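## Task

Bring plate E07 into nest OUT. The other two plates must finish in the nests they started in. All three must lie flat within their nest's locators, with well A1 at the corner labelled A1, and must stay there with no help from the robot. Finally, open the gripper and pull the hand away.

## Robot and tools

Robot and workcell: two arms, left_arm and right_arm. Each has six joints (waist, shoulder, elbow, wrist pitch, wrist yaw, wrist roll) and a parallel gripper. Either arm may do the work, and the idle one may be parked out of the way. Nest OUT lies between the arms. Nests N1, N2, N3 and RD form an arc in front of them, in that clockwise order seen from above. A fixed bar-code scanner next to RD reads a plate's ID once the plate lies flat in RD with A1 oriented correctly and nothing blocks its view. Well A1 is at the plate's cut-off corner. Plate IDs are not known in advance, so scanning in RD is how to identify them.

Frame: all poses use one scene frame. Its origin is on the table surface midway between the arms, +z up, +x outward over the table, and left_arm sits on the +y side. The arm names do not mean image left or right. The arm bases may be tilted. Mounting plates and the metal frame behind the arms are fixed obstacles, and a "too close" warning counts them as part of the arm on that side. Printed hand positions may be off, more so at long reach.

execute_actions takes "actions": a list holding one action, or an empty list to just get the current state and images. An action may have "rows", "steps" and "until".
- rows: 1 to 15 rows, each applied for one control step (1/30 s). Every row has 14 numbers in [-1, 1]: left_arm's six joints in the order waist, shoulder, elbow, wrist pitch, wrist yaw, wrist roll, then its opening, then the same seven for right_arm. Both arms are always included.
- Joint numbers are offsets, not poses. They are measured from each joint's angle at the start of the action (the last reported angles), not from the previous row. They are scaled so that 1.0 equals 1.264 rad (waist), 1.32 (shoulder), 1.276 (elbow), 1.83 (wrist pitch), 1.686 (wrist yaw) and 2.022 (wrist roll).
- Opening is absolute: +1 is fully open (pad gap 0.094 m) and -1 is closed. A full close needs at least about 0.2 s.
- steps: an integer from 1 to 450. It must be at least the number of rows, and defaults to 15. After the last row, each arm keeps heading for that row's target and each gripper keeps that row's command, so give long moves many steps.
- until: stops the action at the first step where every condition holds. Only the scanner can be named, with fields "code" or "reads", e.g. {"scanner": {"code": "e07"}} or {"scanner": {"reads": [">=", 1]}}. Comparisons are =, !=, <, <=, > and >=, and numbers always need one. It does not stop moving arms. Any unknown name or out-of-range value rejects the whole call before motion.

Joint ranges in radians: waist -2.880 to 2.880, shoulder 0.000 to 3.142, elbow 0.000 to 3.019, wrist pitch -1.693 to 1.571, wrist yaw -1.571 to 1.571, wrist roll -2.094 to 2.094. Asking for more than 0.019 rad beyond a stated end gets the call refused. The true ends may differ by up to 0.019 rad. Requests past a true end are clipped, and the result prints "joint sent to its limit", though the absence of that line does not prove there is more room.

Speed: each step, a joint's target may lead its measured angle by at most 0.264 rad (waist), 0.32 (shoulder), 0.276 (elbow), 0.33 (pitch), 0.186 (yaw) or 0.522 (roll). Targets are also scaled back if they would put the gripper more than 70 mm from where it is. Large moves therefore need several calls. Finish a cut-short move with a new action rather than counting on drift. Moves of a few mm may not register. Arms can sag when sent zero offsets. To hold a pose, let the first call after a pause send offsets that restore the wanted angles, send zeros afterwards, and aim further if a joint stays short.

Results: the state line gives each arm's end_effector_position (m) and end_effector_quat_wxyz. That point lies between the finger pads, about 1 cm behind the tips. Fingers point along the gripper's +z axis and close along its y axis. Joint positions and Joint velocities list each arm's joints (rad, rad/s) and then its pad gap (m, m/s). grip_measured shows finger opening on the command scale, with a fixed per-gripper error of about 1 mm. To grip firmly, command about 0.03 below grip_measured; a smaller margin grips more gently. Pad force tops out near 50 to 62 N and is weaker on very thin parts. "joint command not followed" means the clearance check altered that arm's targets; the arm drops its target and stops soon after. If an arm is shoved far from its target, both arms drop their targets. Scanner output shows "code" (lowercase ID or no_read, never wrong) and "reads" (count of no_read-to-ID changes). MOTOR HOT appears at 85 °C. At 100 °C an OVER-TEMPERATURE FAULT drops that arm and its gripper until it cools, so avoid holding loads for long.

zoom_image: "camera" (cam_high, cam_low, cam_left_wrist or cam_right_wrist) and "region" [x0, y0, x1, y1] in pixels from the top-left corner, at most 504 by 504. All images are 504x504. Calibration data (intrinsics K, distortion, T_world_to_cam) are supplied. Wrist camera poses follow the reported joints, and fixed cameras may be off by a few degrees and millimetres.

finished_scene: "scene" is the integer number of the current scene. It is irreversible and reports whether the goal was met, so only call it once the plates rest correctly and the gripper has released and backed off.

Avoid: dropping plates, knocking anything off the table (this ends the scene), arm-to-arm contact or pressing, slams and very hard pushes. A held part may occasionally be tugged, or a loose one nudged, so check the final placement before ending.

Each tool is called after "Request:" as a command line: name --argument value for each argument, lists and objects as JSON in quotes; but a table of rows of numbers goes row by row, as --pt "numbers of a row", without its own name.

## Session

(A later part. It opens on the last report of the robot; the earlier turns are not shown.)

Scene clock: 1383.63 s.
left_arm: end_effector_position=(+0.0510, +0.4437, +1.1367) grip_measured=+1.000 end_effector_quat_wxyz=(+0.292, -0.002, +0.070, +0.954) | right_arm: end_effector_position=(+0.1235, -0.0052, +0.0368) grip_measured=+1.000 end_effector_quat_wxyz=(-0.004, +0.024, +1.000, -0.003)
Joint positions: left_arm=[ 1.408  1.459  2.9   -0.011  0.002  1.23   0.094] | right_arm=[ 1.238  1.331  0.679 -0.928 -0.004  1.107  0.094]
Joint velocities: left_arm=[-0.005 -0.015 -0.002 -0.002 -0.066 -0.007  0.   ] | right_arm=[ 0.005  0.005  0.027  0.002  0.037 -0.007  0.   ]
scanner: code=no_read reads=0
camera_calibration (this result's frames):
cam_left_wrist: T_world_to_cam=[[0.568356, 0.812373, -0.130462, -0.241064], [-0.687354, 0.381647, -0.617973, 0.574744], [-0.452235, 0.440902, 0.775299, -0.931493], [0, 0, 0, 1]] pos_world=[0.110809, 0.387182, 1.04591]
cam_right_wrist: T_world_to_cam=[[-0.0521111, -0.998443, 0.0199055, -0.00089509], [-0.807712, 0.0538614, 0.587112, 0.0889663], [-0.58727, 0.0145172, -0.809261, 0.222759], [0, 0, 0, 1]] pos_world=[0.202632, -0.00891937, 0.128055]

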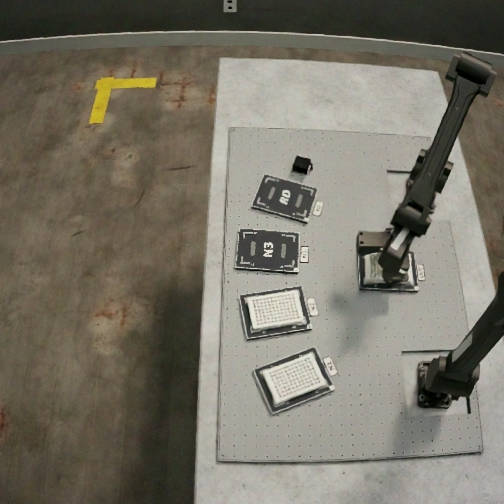

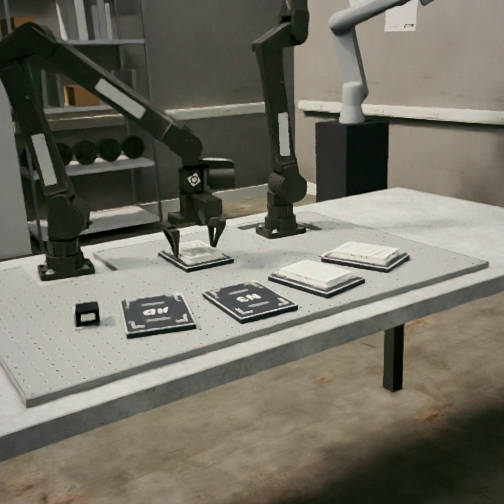

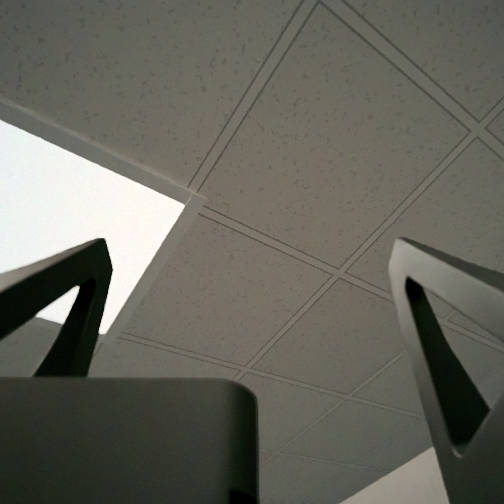

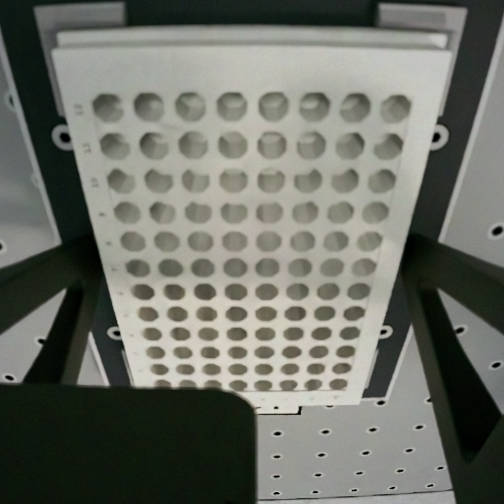

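Request:
execute_actions --actions '[]'

Scene clock: 1404.27 s.
left_arm: end_effector_position=(+0.0510, +0.4437, +1.1367) grip_measured=+1.000 end_effector_quat_wxyz=(+0.292, -0.002, +0.070, +0.954) | right_arm: end_effector_position=(+0.1235, -0.0052, +0.0368) grip_measured=+1.000 end_effector_quat_wxyz=(-0.004, +0.024, +1.000, -0.003)
Joint positions: left_arm=[ 1.408  1.459  2.9   -0.011  0.002  1.23   0.094] | right_arm=[ 1.238  1.331  0.679 -0.928 -0.004  1.107  0.094]
Joint velocities: left_arm=[ 0.005 -0.005 -0.017  0.007  0.022 -0.037  0.   ] | right_arm=[ 0.005 -0.005  0.017  0.002 -0.037 -0.066  0.   ]
scanner: code=no_read reads=0
camera_calibration (this result's frames):
cam_left_wrist: T_world_to_cam=[[0.568356, 0.812373, -0.130462, -0.241064], [-0.687354, 0.381647, -0.617973, 0.574744], [-0.452235, 0.440902, 0.775299, -0.931493], [0, 0, 0, 1]] pos_world=[0.110809, 0.387182, 1.04591]
cam_right_wrist: T_world_to_cam=[[-0.0521111, -0.998443, 0.0199055, -0.00089509], [-0.807712, 0.0538614, 0.587112, 0.0889663], [-0.58727, 0.0145172, -0.809261, 0.222759], [0, 0, 0, 1]] pos_world=[0.202632, -0.00891937, 0.128055]

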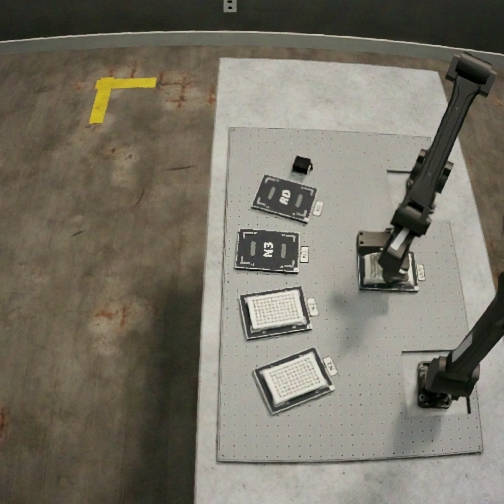

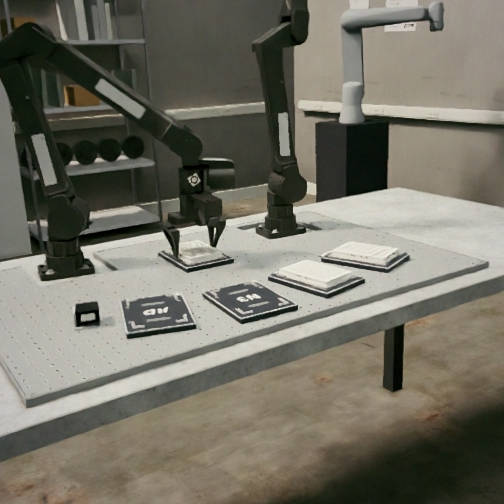

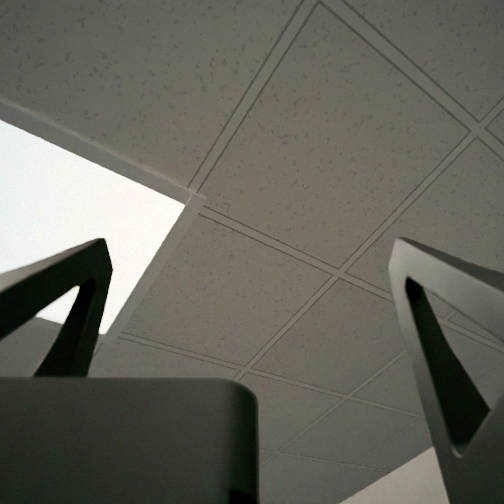

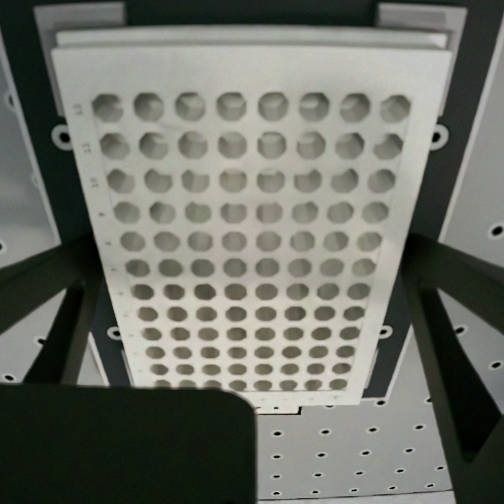

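Request:
execute_actions --actions '[{"rows": [[0,0,0,0,0,0,1, 0,-0.007,0.007,-0.010,0,0,1],[0,0,0,0,0,0,1, 0,-0.014,0.014,-0.019,0,0,1],[0,0,0,0,0,0,1, 0,-0.021,0.021,-0.029,0,0,1],[0,0,0,0,0,0,1, 0,-0.028,0.028,-0.038,0,0,1],[0,0,0,0,0,0,1, 0,-0.035,0.035,-0.048,0,0,1],[0,0,0,0,0,0,1, 0,-0.042,0.042,-0.058,0,0,1],[0,0,0,0,0,0,1, 0,-0.049,0.049,-0.067,0,0,1],[0,0,0,0,0,0,1, 0,-0.056,0.056,-0.077,0,0,1],[0,0,0,0,0,0,1, 0,-0.063,0.063,-0.086,0,0,1],[0,0,0,0,0,0,1, 0,-0.070,0.070,-0.096,0,0,1],[0,0,0,0,0,0,1, 0,-0.077,0.077,-0.106,0,0,1],[0,0,0,0,0,0,1, 0,-0.084,0.084,-0.115,0,0,1],[0,0,0,0,0,0,1, 0,-0.091,0.091,-0.125,0,0,1],[0,0,0,0,0,0,1, 0,-0.098,0.098,-0.134,0,0,1],[0,0,0,0,0,0,1, 0,-0.105,0.105,-0.144,0,0,1]], "steps": 25}]'

Scene clock: 1426.43 s.
left_arm: end_effector_position=(+0.0510, +0.4437, +1.1367) grip_measured=+1.000 end_effector_quat_wxyz=(+0.292, -0.002, +0.070, +0.954) | right_arm: end_effector_position=(+0.1190, -0.0131, +0.1098) grip_measured=+1.000 end_effector_quat_wxyz=(-0.006, +0.024, +1.000, -0.007)
Joint positions: left_arm=[ 1.408  1.459  2.9   -0.011  0.002  1.23   0.094] | right_arm=[ 1.238  1.189  0.781 -1.18  -0.004  1.108  0.094]
Joint velocities: left_arm=[-0.005 -0.005  0.017 -0.007  0.007 -0.007  0.   ] | right_arm=[ 0.005 -0.005  0.027 -0.002  0.066 -0.037  0.   ]
scanner: code=no_read reads=0
camera_calibration (this result's frames):
cam_left_wrist: T_world_to_cam=[[0.568356, 0.812373, -0.130462, -0.241064], [-0.687354, 0.381647, -0.617973, 0.574744], [-0.452235, 0.440902, 0.775299, -0.931493], [0, 0, 0, 1]] pos_world=[0.110809, 0.387182, 1.04591]
cam_right_wrist: T_world_to_cam=[[-0.0527786, -0.998243, 0.0269258, -0.0111956], [-0.805171, 0.0584889, 0.590151, 0.0422937], [-0.590689, 0.0094675, -0.806844, 0.279384], [0, 0, 0, 1]] pos_world=[0.198492, -0.0162948, 0.200761]

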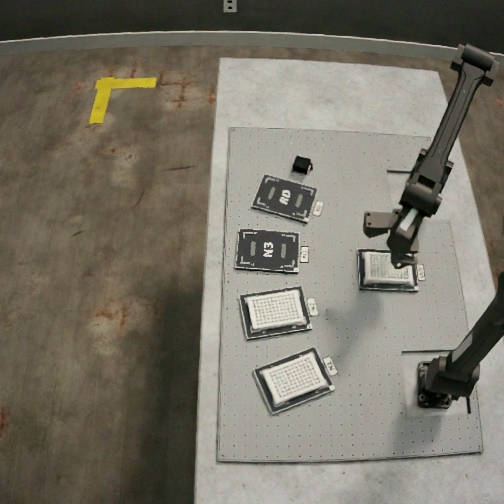

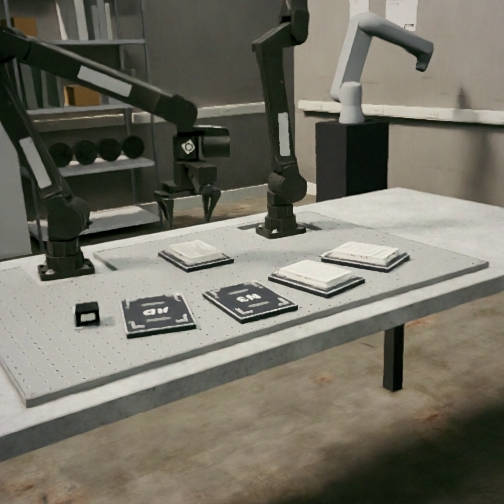

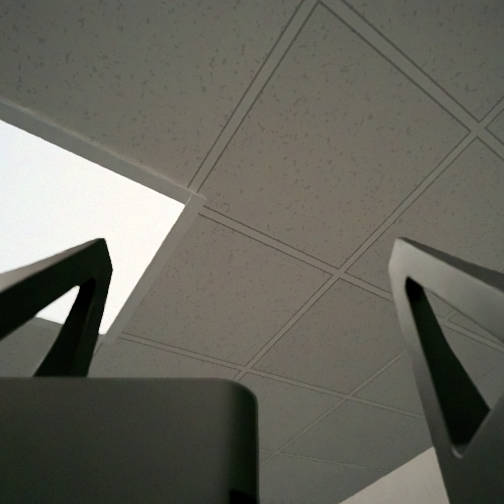

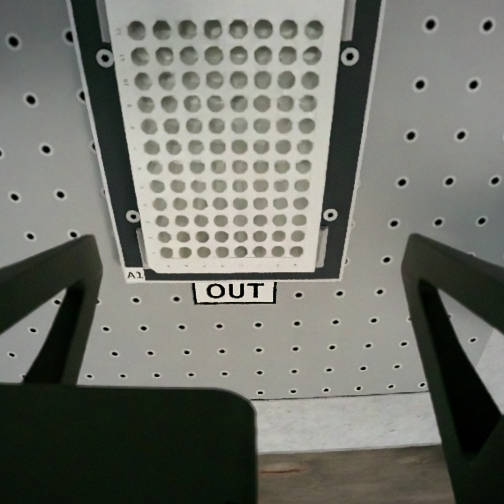

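Request:
zoom_image --camera "cam_right_wrist" --region '[100, 200, 380, 310]'

Request:
zoom_image --camera "cam_low" --region '[140, 220, 260, 290]'

Region (100, 200, 380, 310) of cam_right_wrist's 504x504 image, scaled by 1.800, with more detail than that image has; it fills the top 198 rows of this view, and the rest is white.

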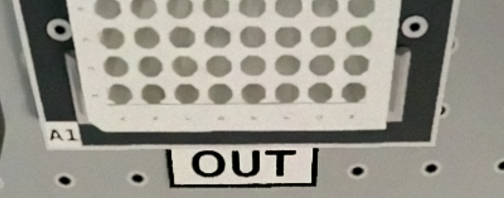

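Region (140, 220, 260, 290) of cam_low's 504x504 image, scaled by 4.200, with more detail than that image has; it fills the top 294 rows of this view, and the rest is white.

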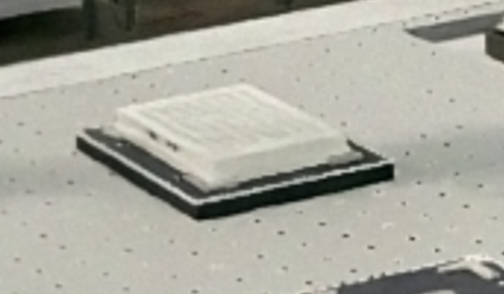

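Request:
zoom_image --camera "cam_low" --region '[260, 230, 420, 310]'

Request:
zoom_image --camera "cam_low" --region '[165, 240, 215, 270]'

Region (260, 230, 420, 310) of cam_low's 504x504 image, scaled by 3.150, with more detail than that image has.

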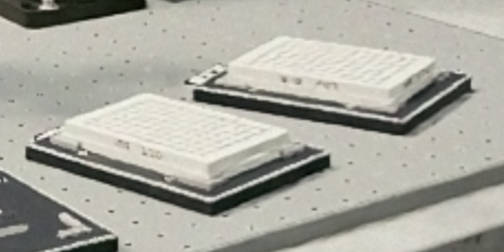

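Region (165, 240, 215, 270) of cam_low's 504x504 image, scaled by 10.080, with more detail than that image has; it fills the top 302 rows of this view, and the rest is white.

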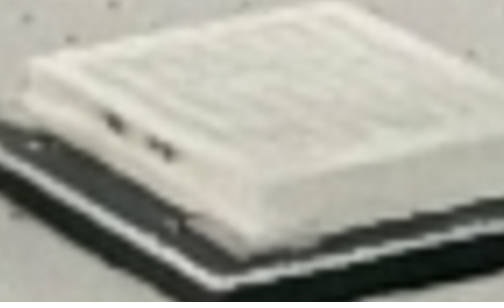

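Request:
zoom_image --camera "cam_low" --region '[280, 265, 330, 295]'

Request:
zoom_image --camera "cam_low" --region '[335, 245, 385, 275]'

Region (280, 265, 330, 295) of cam_low's 504x504 image, scaled by 10.080, with more detail than that image has; it fills the top 302 rows of this view, and the rest is white.

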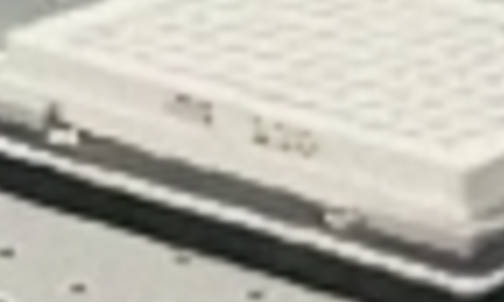

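Region (335, 245, 385, 275) of cam_low's 504x504 image, scaled by 10.080, with more detail than that image has; it fills the top 302 rows of this view, and the rest is white.

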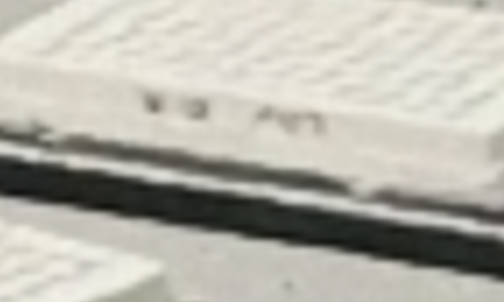

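Request:
execute_actions --actions '[{"rows": [[0,0,0,0,0,0,1, -0.006,-0.003,-0.006,0.002,0,0.022,1],[0,0,0,0,0,0,1, -0.015,-0.008,-0.013,0.004,0,0.052,1],[0,0,0,0,0,0,1, -0.025,-0.013,-0.022,0.007,0,0.087,1],[0,0,0,0,0,0,1, -0.036,-0.019,-0.032,0.011,0,0.125,1],[0,0,0,0,0,0,1, -0.047,-0.025,-0.042,0.014,0,0.163,1],[0,0,0,0,0,0,1, -0.058,-0.031,-0.051,0.017,0,0.201,1],[0,0,0,0,0,0,1, -0.069,-0.037,-0.061,0.020,0,0.239,1],[0,0,0,0,0,0,1, -0.080,-0.043,-0.071,0.024,0,0.277,1],[0,0,0,0,0,0,1, -0.091,-0.049,-0.080,0.027,0,0.315,1],[0,0,0,0,0,0,1, -0.102,-0.055,-0.090,0.030,0,0.353,1],[0,0,0,0,0,0,1, -0.113,-0.061,-0.100,0.033,0,0.391,1],[0,0,0,0,0,0,1, -0.123,-0.066,-0.109,0.036,0,0.425,1],[0,0,0,0,0,0,1, -0.131,-0.071,-0.116,0.039,0,0.453,1],[0,0,0,0,0,0,1, -0.136,-0.074,-0.121,0.040,0,0.472,1],[0,0,0,0,0,0,1, -0.139,-0.075,-0.123,0.041,0,0.481,1]], "steps": 26}]'

Scene clock: 1542.03 s.
left_arm: end_effector_position=(+0.0510, +0.4437, +1.1367) grip_measured=+1.000 end_effector_quat_wxyz=(+0.292, -0.002, +0.070, +0.954) | right_arm: end_effector_position=(+0.1324, -0.0744, +0.0803) grip_measured=+1.000 end_effector_quat_wxyz=(-0.003, +0.549, +0.836, -0.007)
Joint positions: left_arm=[ 1.408  1.459  2.9   -0.011  0.002  1.23   0.094] | right_arm=[ 1.069  1.096  0.628 -1.117 -0.004  2.053  0.094]
Joint velocities: left_arm=[-0.015 -0.005 -0.027 -0.007 -0.007 -0.022  0.   ] | right_arm=[-0.015  0.005 -0.002 -0.007  0.007  0.095  0.   ]
scanner: code=no_read reads=0
camera_calibration (this result's frames):
cam_left_wrist: T_world_to_cam=[[0.568356, 0.812373, -0.130462, -0.241064], [-0.687354, 0.381647, -0.617973, 0.574744], [-0.452235, 0.440902, 0.775299, -0.931493], [0, 0, 0, 1]] pos_world=[0.110809, 0.387182, 1.04591]
cam_right_wrist: T_world_to_cam=[[-0.919537, -0.392054, 0.0272983, 0.0889369], [-0.305342, 0.756435, 0.578423, 0.0607513], [-0.247422, 0.523546, -0.81528, 0.257562], [0, 0, 0, 1]] pos_world=[0.164057, -0.145932, 0.172418]

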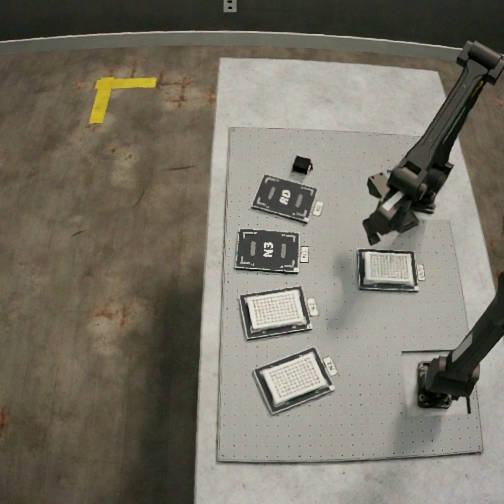

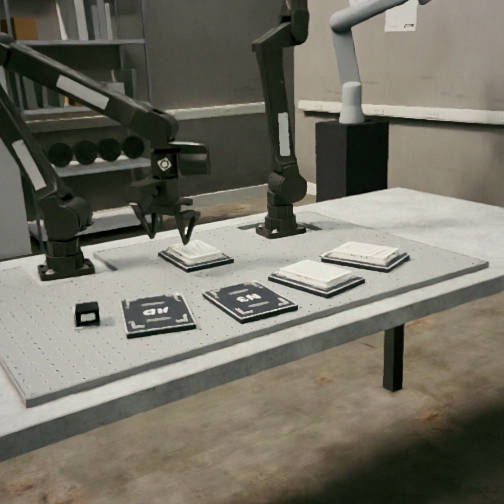

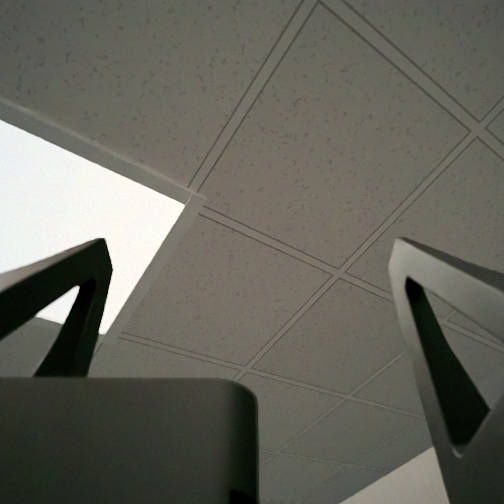

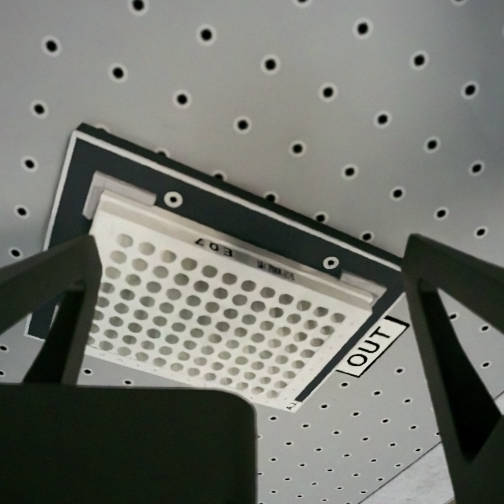

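Request:
zoom_image --camera "cam_right_wrist" --region '[70, 160, 400, 330]'

Request:
zoom_image --camera "cam_right_wrist" --region '[180, 225, 310, 295]'

Region (70, 160, 400, 330) of cam_right_wrist's 504x504 image, scaled by 1.527, with more detail than that image has; it fills the top 260 rows of this view, and the rest is white.

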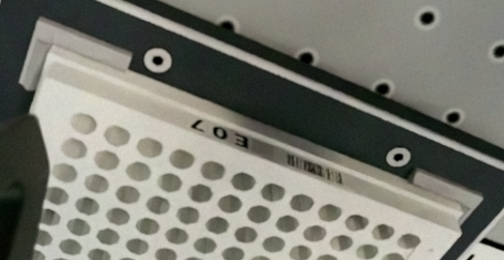

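Region (180, 225, 310, 295) of cam_right_wrist's 504x504 image, scaled by 3.877, with more detail than that image has; it fills the top 271 rows of this view, and the rest is white.

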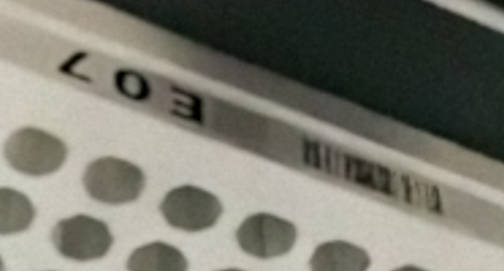

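Request:
zoom_image --camera "cam_right_wrist" --region '[70, 160, 190, 240]'

Request:
zoom_image --camera "cam_right_wrist" --region '[300, 250, 410, 330]'

Region (70, 160, 190, 240) of cam_right_wrist's 504x504 image, scaled by 4.200, with more detail than that image has.

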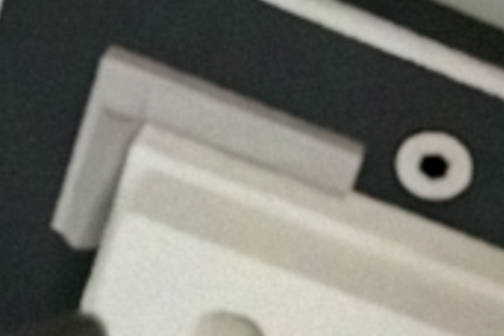

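Region (300, 250, 410, 330) of cam_right_wrist's 504x504 image, scaled by 4.582, with more detail than that image has; it fills the top 367 rows of this view, and the rest is white.

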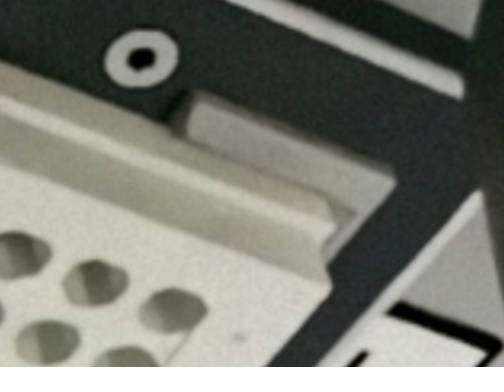

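Request:
execute_actions --actions '[{"rows": [[0,0,0,0,0,0,1, -0.006,-0.003,0.008,-0.007,0,0,1],[0,0,0,0,0,0,1, -0.018,-0.007,0.020,-0.018,0,0,1],[0,0,0,0,0,0,1, -0.034,-0.012,0.036,-0.033,0,0,1],[0,0,0,0,0,0,1, -0.052,-0.018,0.054,-0.049,0,0,1],[0,0,0,0,0,0,1, -0.071,-0.025,0.074,-0.067,0,0,1],[0,0,0,0,0,0,1, -0.090,-0.031,0.093,-0.085,0,0,1],[0,0,0,0,0,0,1, -0.110,-0.038,0.113,-0.103,0,0,1],[0,0,0,0,0,0,1, -0.130,-0.045,0.133,-0.121,0,0,1],[0,0,0,0,0,0,1, -0.150,-0.051,0.153,-0.139,0,0,1],[0,0,0,0,0,0,1, -0.169,-0.058,0.173,-0.157,0,0,1],[0,0,0,0,0,0,1, -0.188,-0.064,0.192,-0.174,0,0,1],[0,0,0,0,0,0,1, -0.205,-0.070,0.210,-0.190,0,0,1],[0,0,0,0,0,0,1, -0.220,-0.075,0.225,-0.204,0,0,1],[0,0,0,0,0,0,1, -0.231,-0.079,0.236,-0.214,0,0,1],[0,0,0,0,0,0,1, -0.237,-0.081,0.242,-0.220,0,0,1]], "steps": 28}]'

Scene clock: 1580.77 s.
left_arm: end_effector_position=(+0.0510, +0.4437, +1.1367) grip_measured=+1.000 end_effector_quat_wxyz=(+0.292, -0.002, +0.070, +0.954) | right_arm: end_effector_position=(+0.1829, -0.1279, +0.2134) grip_measured=+1.000 end_effector_quat_wxyz=(-0.002, +0.671, +0.741, +0.002)
Joint positions: left_arm=[ 1.408  1.459  2.9   -0.011  0.002  1.23   0.094] | right_arm=[ 0.77   0.975  0.915 -1.508 -0.004  2.062  0.094]
Joint velocities: left_arm=[-0.005 -0.015 -0.017 -0.017 -0.022  0.037  0.   ] | right_arm=[-0.015 -0.005 -0.002  0.007 -0.066 -0.051  0.   ]
scanner: code=no_read reads=0
camera_calibration (this result's frames):
cam_left_wrist: T_world_to_cam=[[0.568356, 0.812373, -0.130462, -0.241064], [-0.687354, 0.381647, -0.617973, 0.574744], [-0.452235, 0.440902, 0.775299, -0.931493], [0, 0, 0, 1]] pos_world=[0.110809, 0.387182, 1.04591]
cam_right_wrist: T_world_to_cam=[[-0.995418, -0.0947965, 0.0125149, 0.16579], [-0.0695984, 0.808053, 0.584985, 0.00180506], [-0.0655671, 0.581433, -0.810948, 0.379834], [0, 0, 0, 1]] pos_world=[0.19006, -0.206591, 0.304895]

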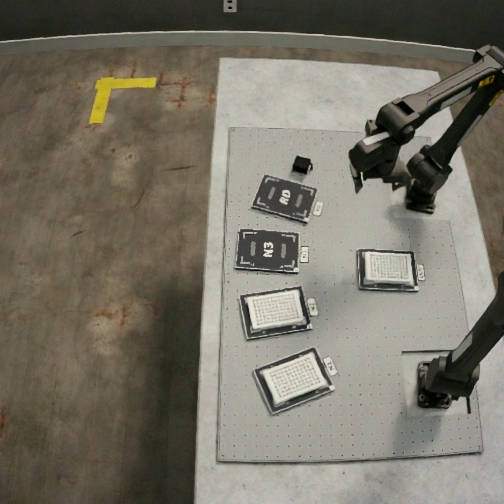

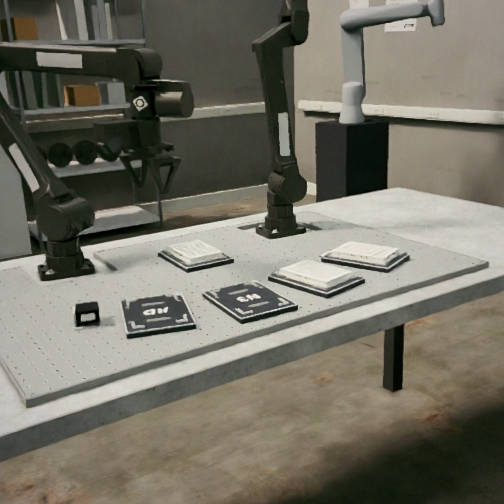

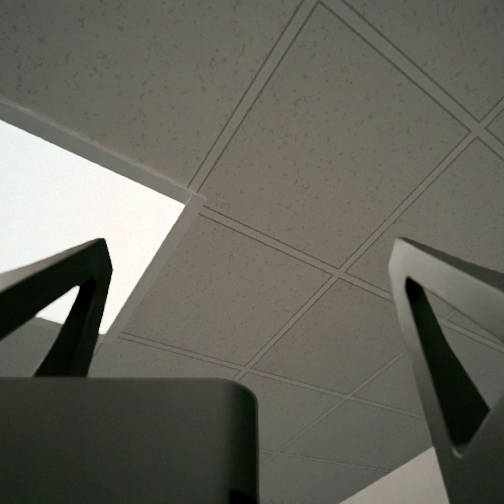

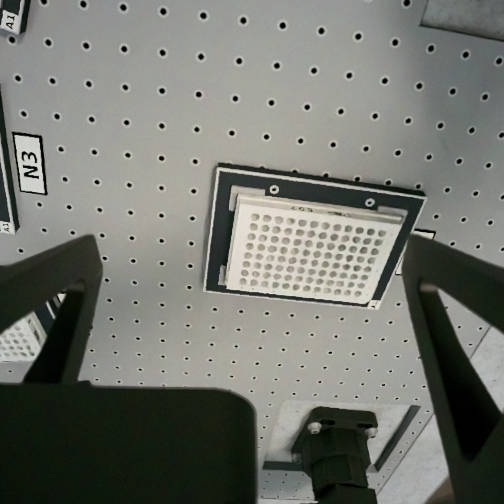

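Request:
zoom_image --camera "cam_high" --region '[225, 230, 445, 430]'

Request:
zoom_image --camera "cam_right_wrist" --region '[190, 150, 440, 320]'

Region (225, 230, 445, 430) of cam_high's 504x504 image, scaled by 2.291, with more detail than that image has; it fills the top 458 rows of this view, and the rest is white.

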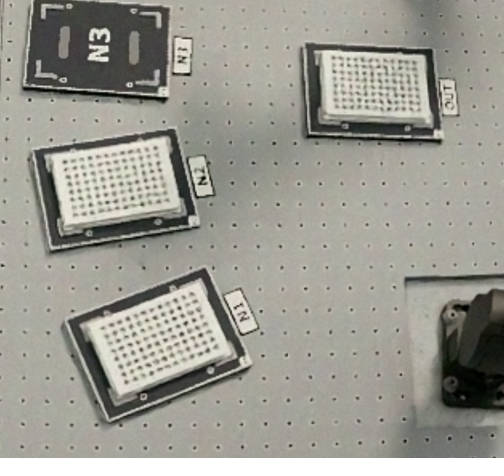

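Region (190, 150, 440, 320) of cam_right_wrist's 504x504 image, scaled by 2.016, with more detail than that image has; it fills the top 343 rows of this view, and the rest is white.

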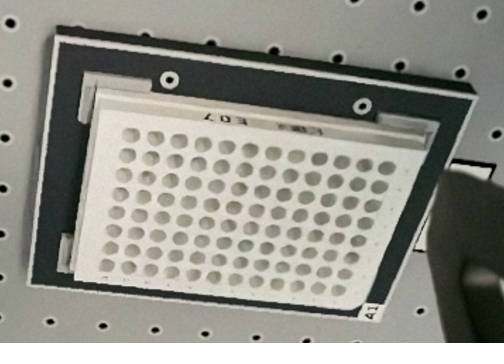

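Request:
zoom_image --camera "cam_high" --region '[250, 340, 345, 420]'

Request:
zoom_image --camera "cam_high" --region '[232, 280, 322, 345]'

Request:
zoom_image --camera "cam_high" --region '[350, 240, 430, 300]'

Region (250, 340, 345, 420) of cam_high's 504x504 image, scaled by 5.305, with more detail than that image has; it fills the top 424 rows of this view, and the rest is white.

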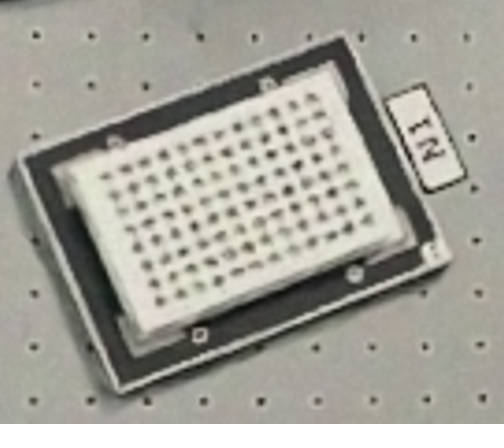

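Region (232, 280, 322, 345) of cam_high's 504x504 image, scaled by 5.600, with more detail than that image has.

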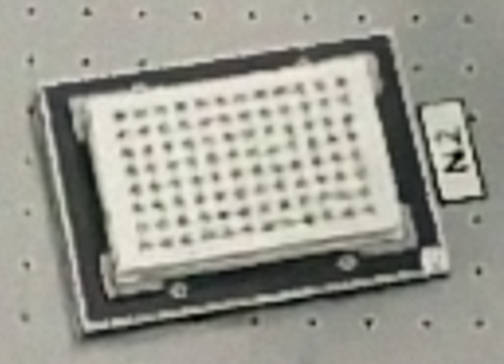

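Region (350, 240, 430, 300) of cam_high's 504x504 image, scaled by 6.300, with more detail than that image has; it fills the top 378 rows of this view, and the rest is white.

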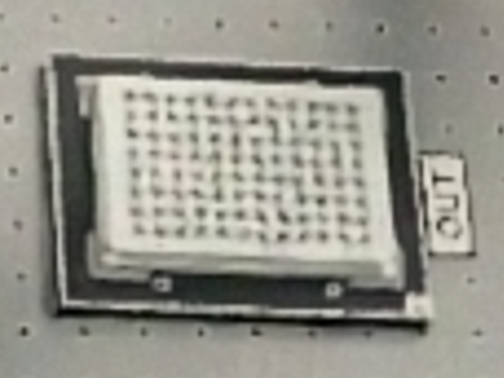

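Request:
finished_scene --scene 1

The scene is finished: the task was done.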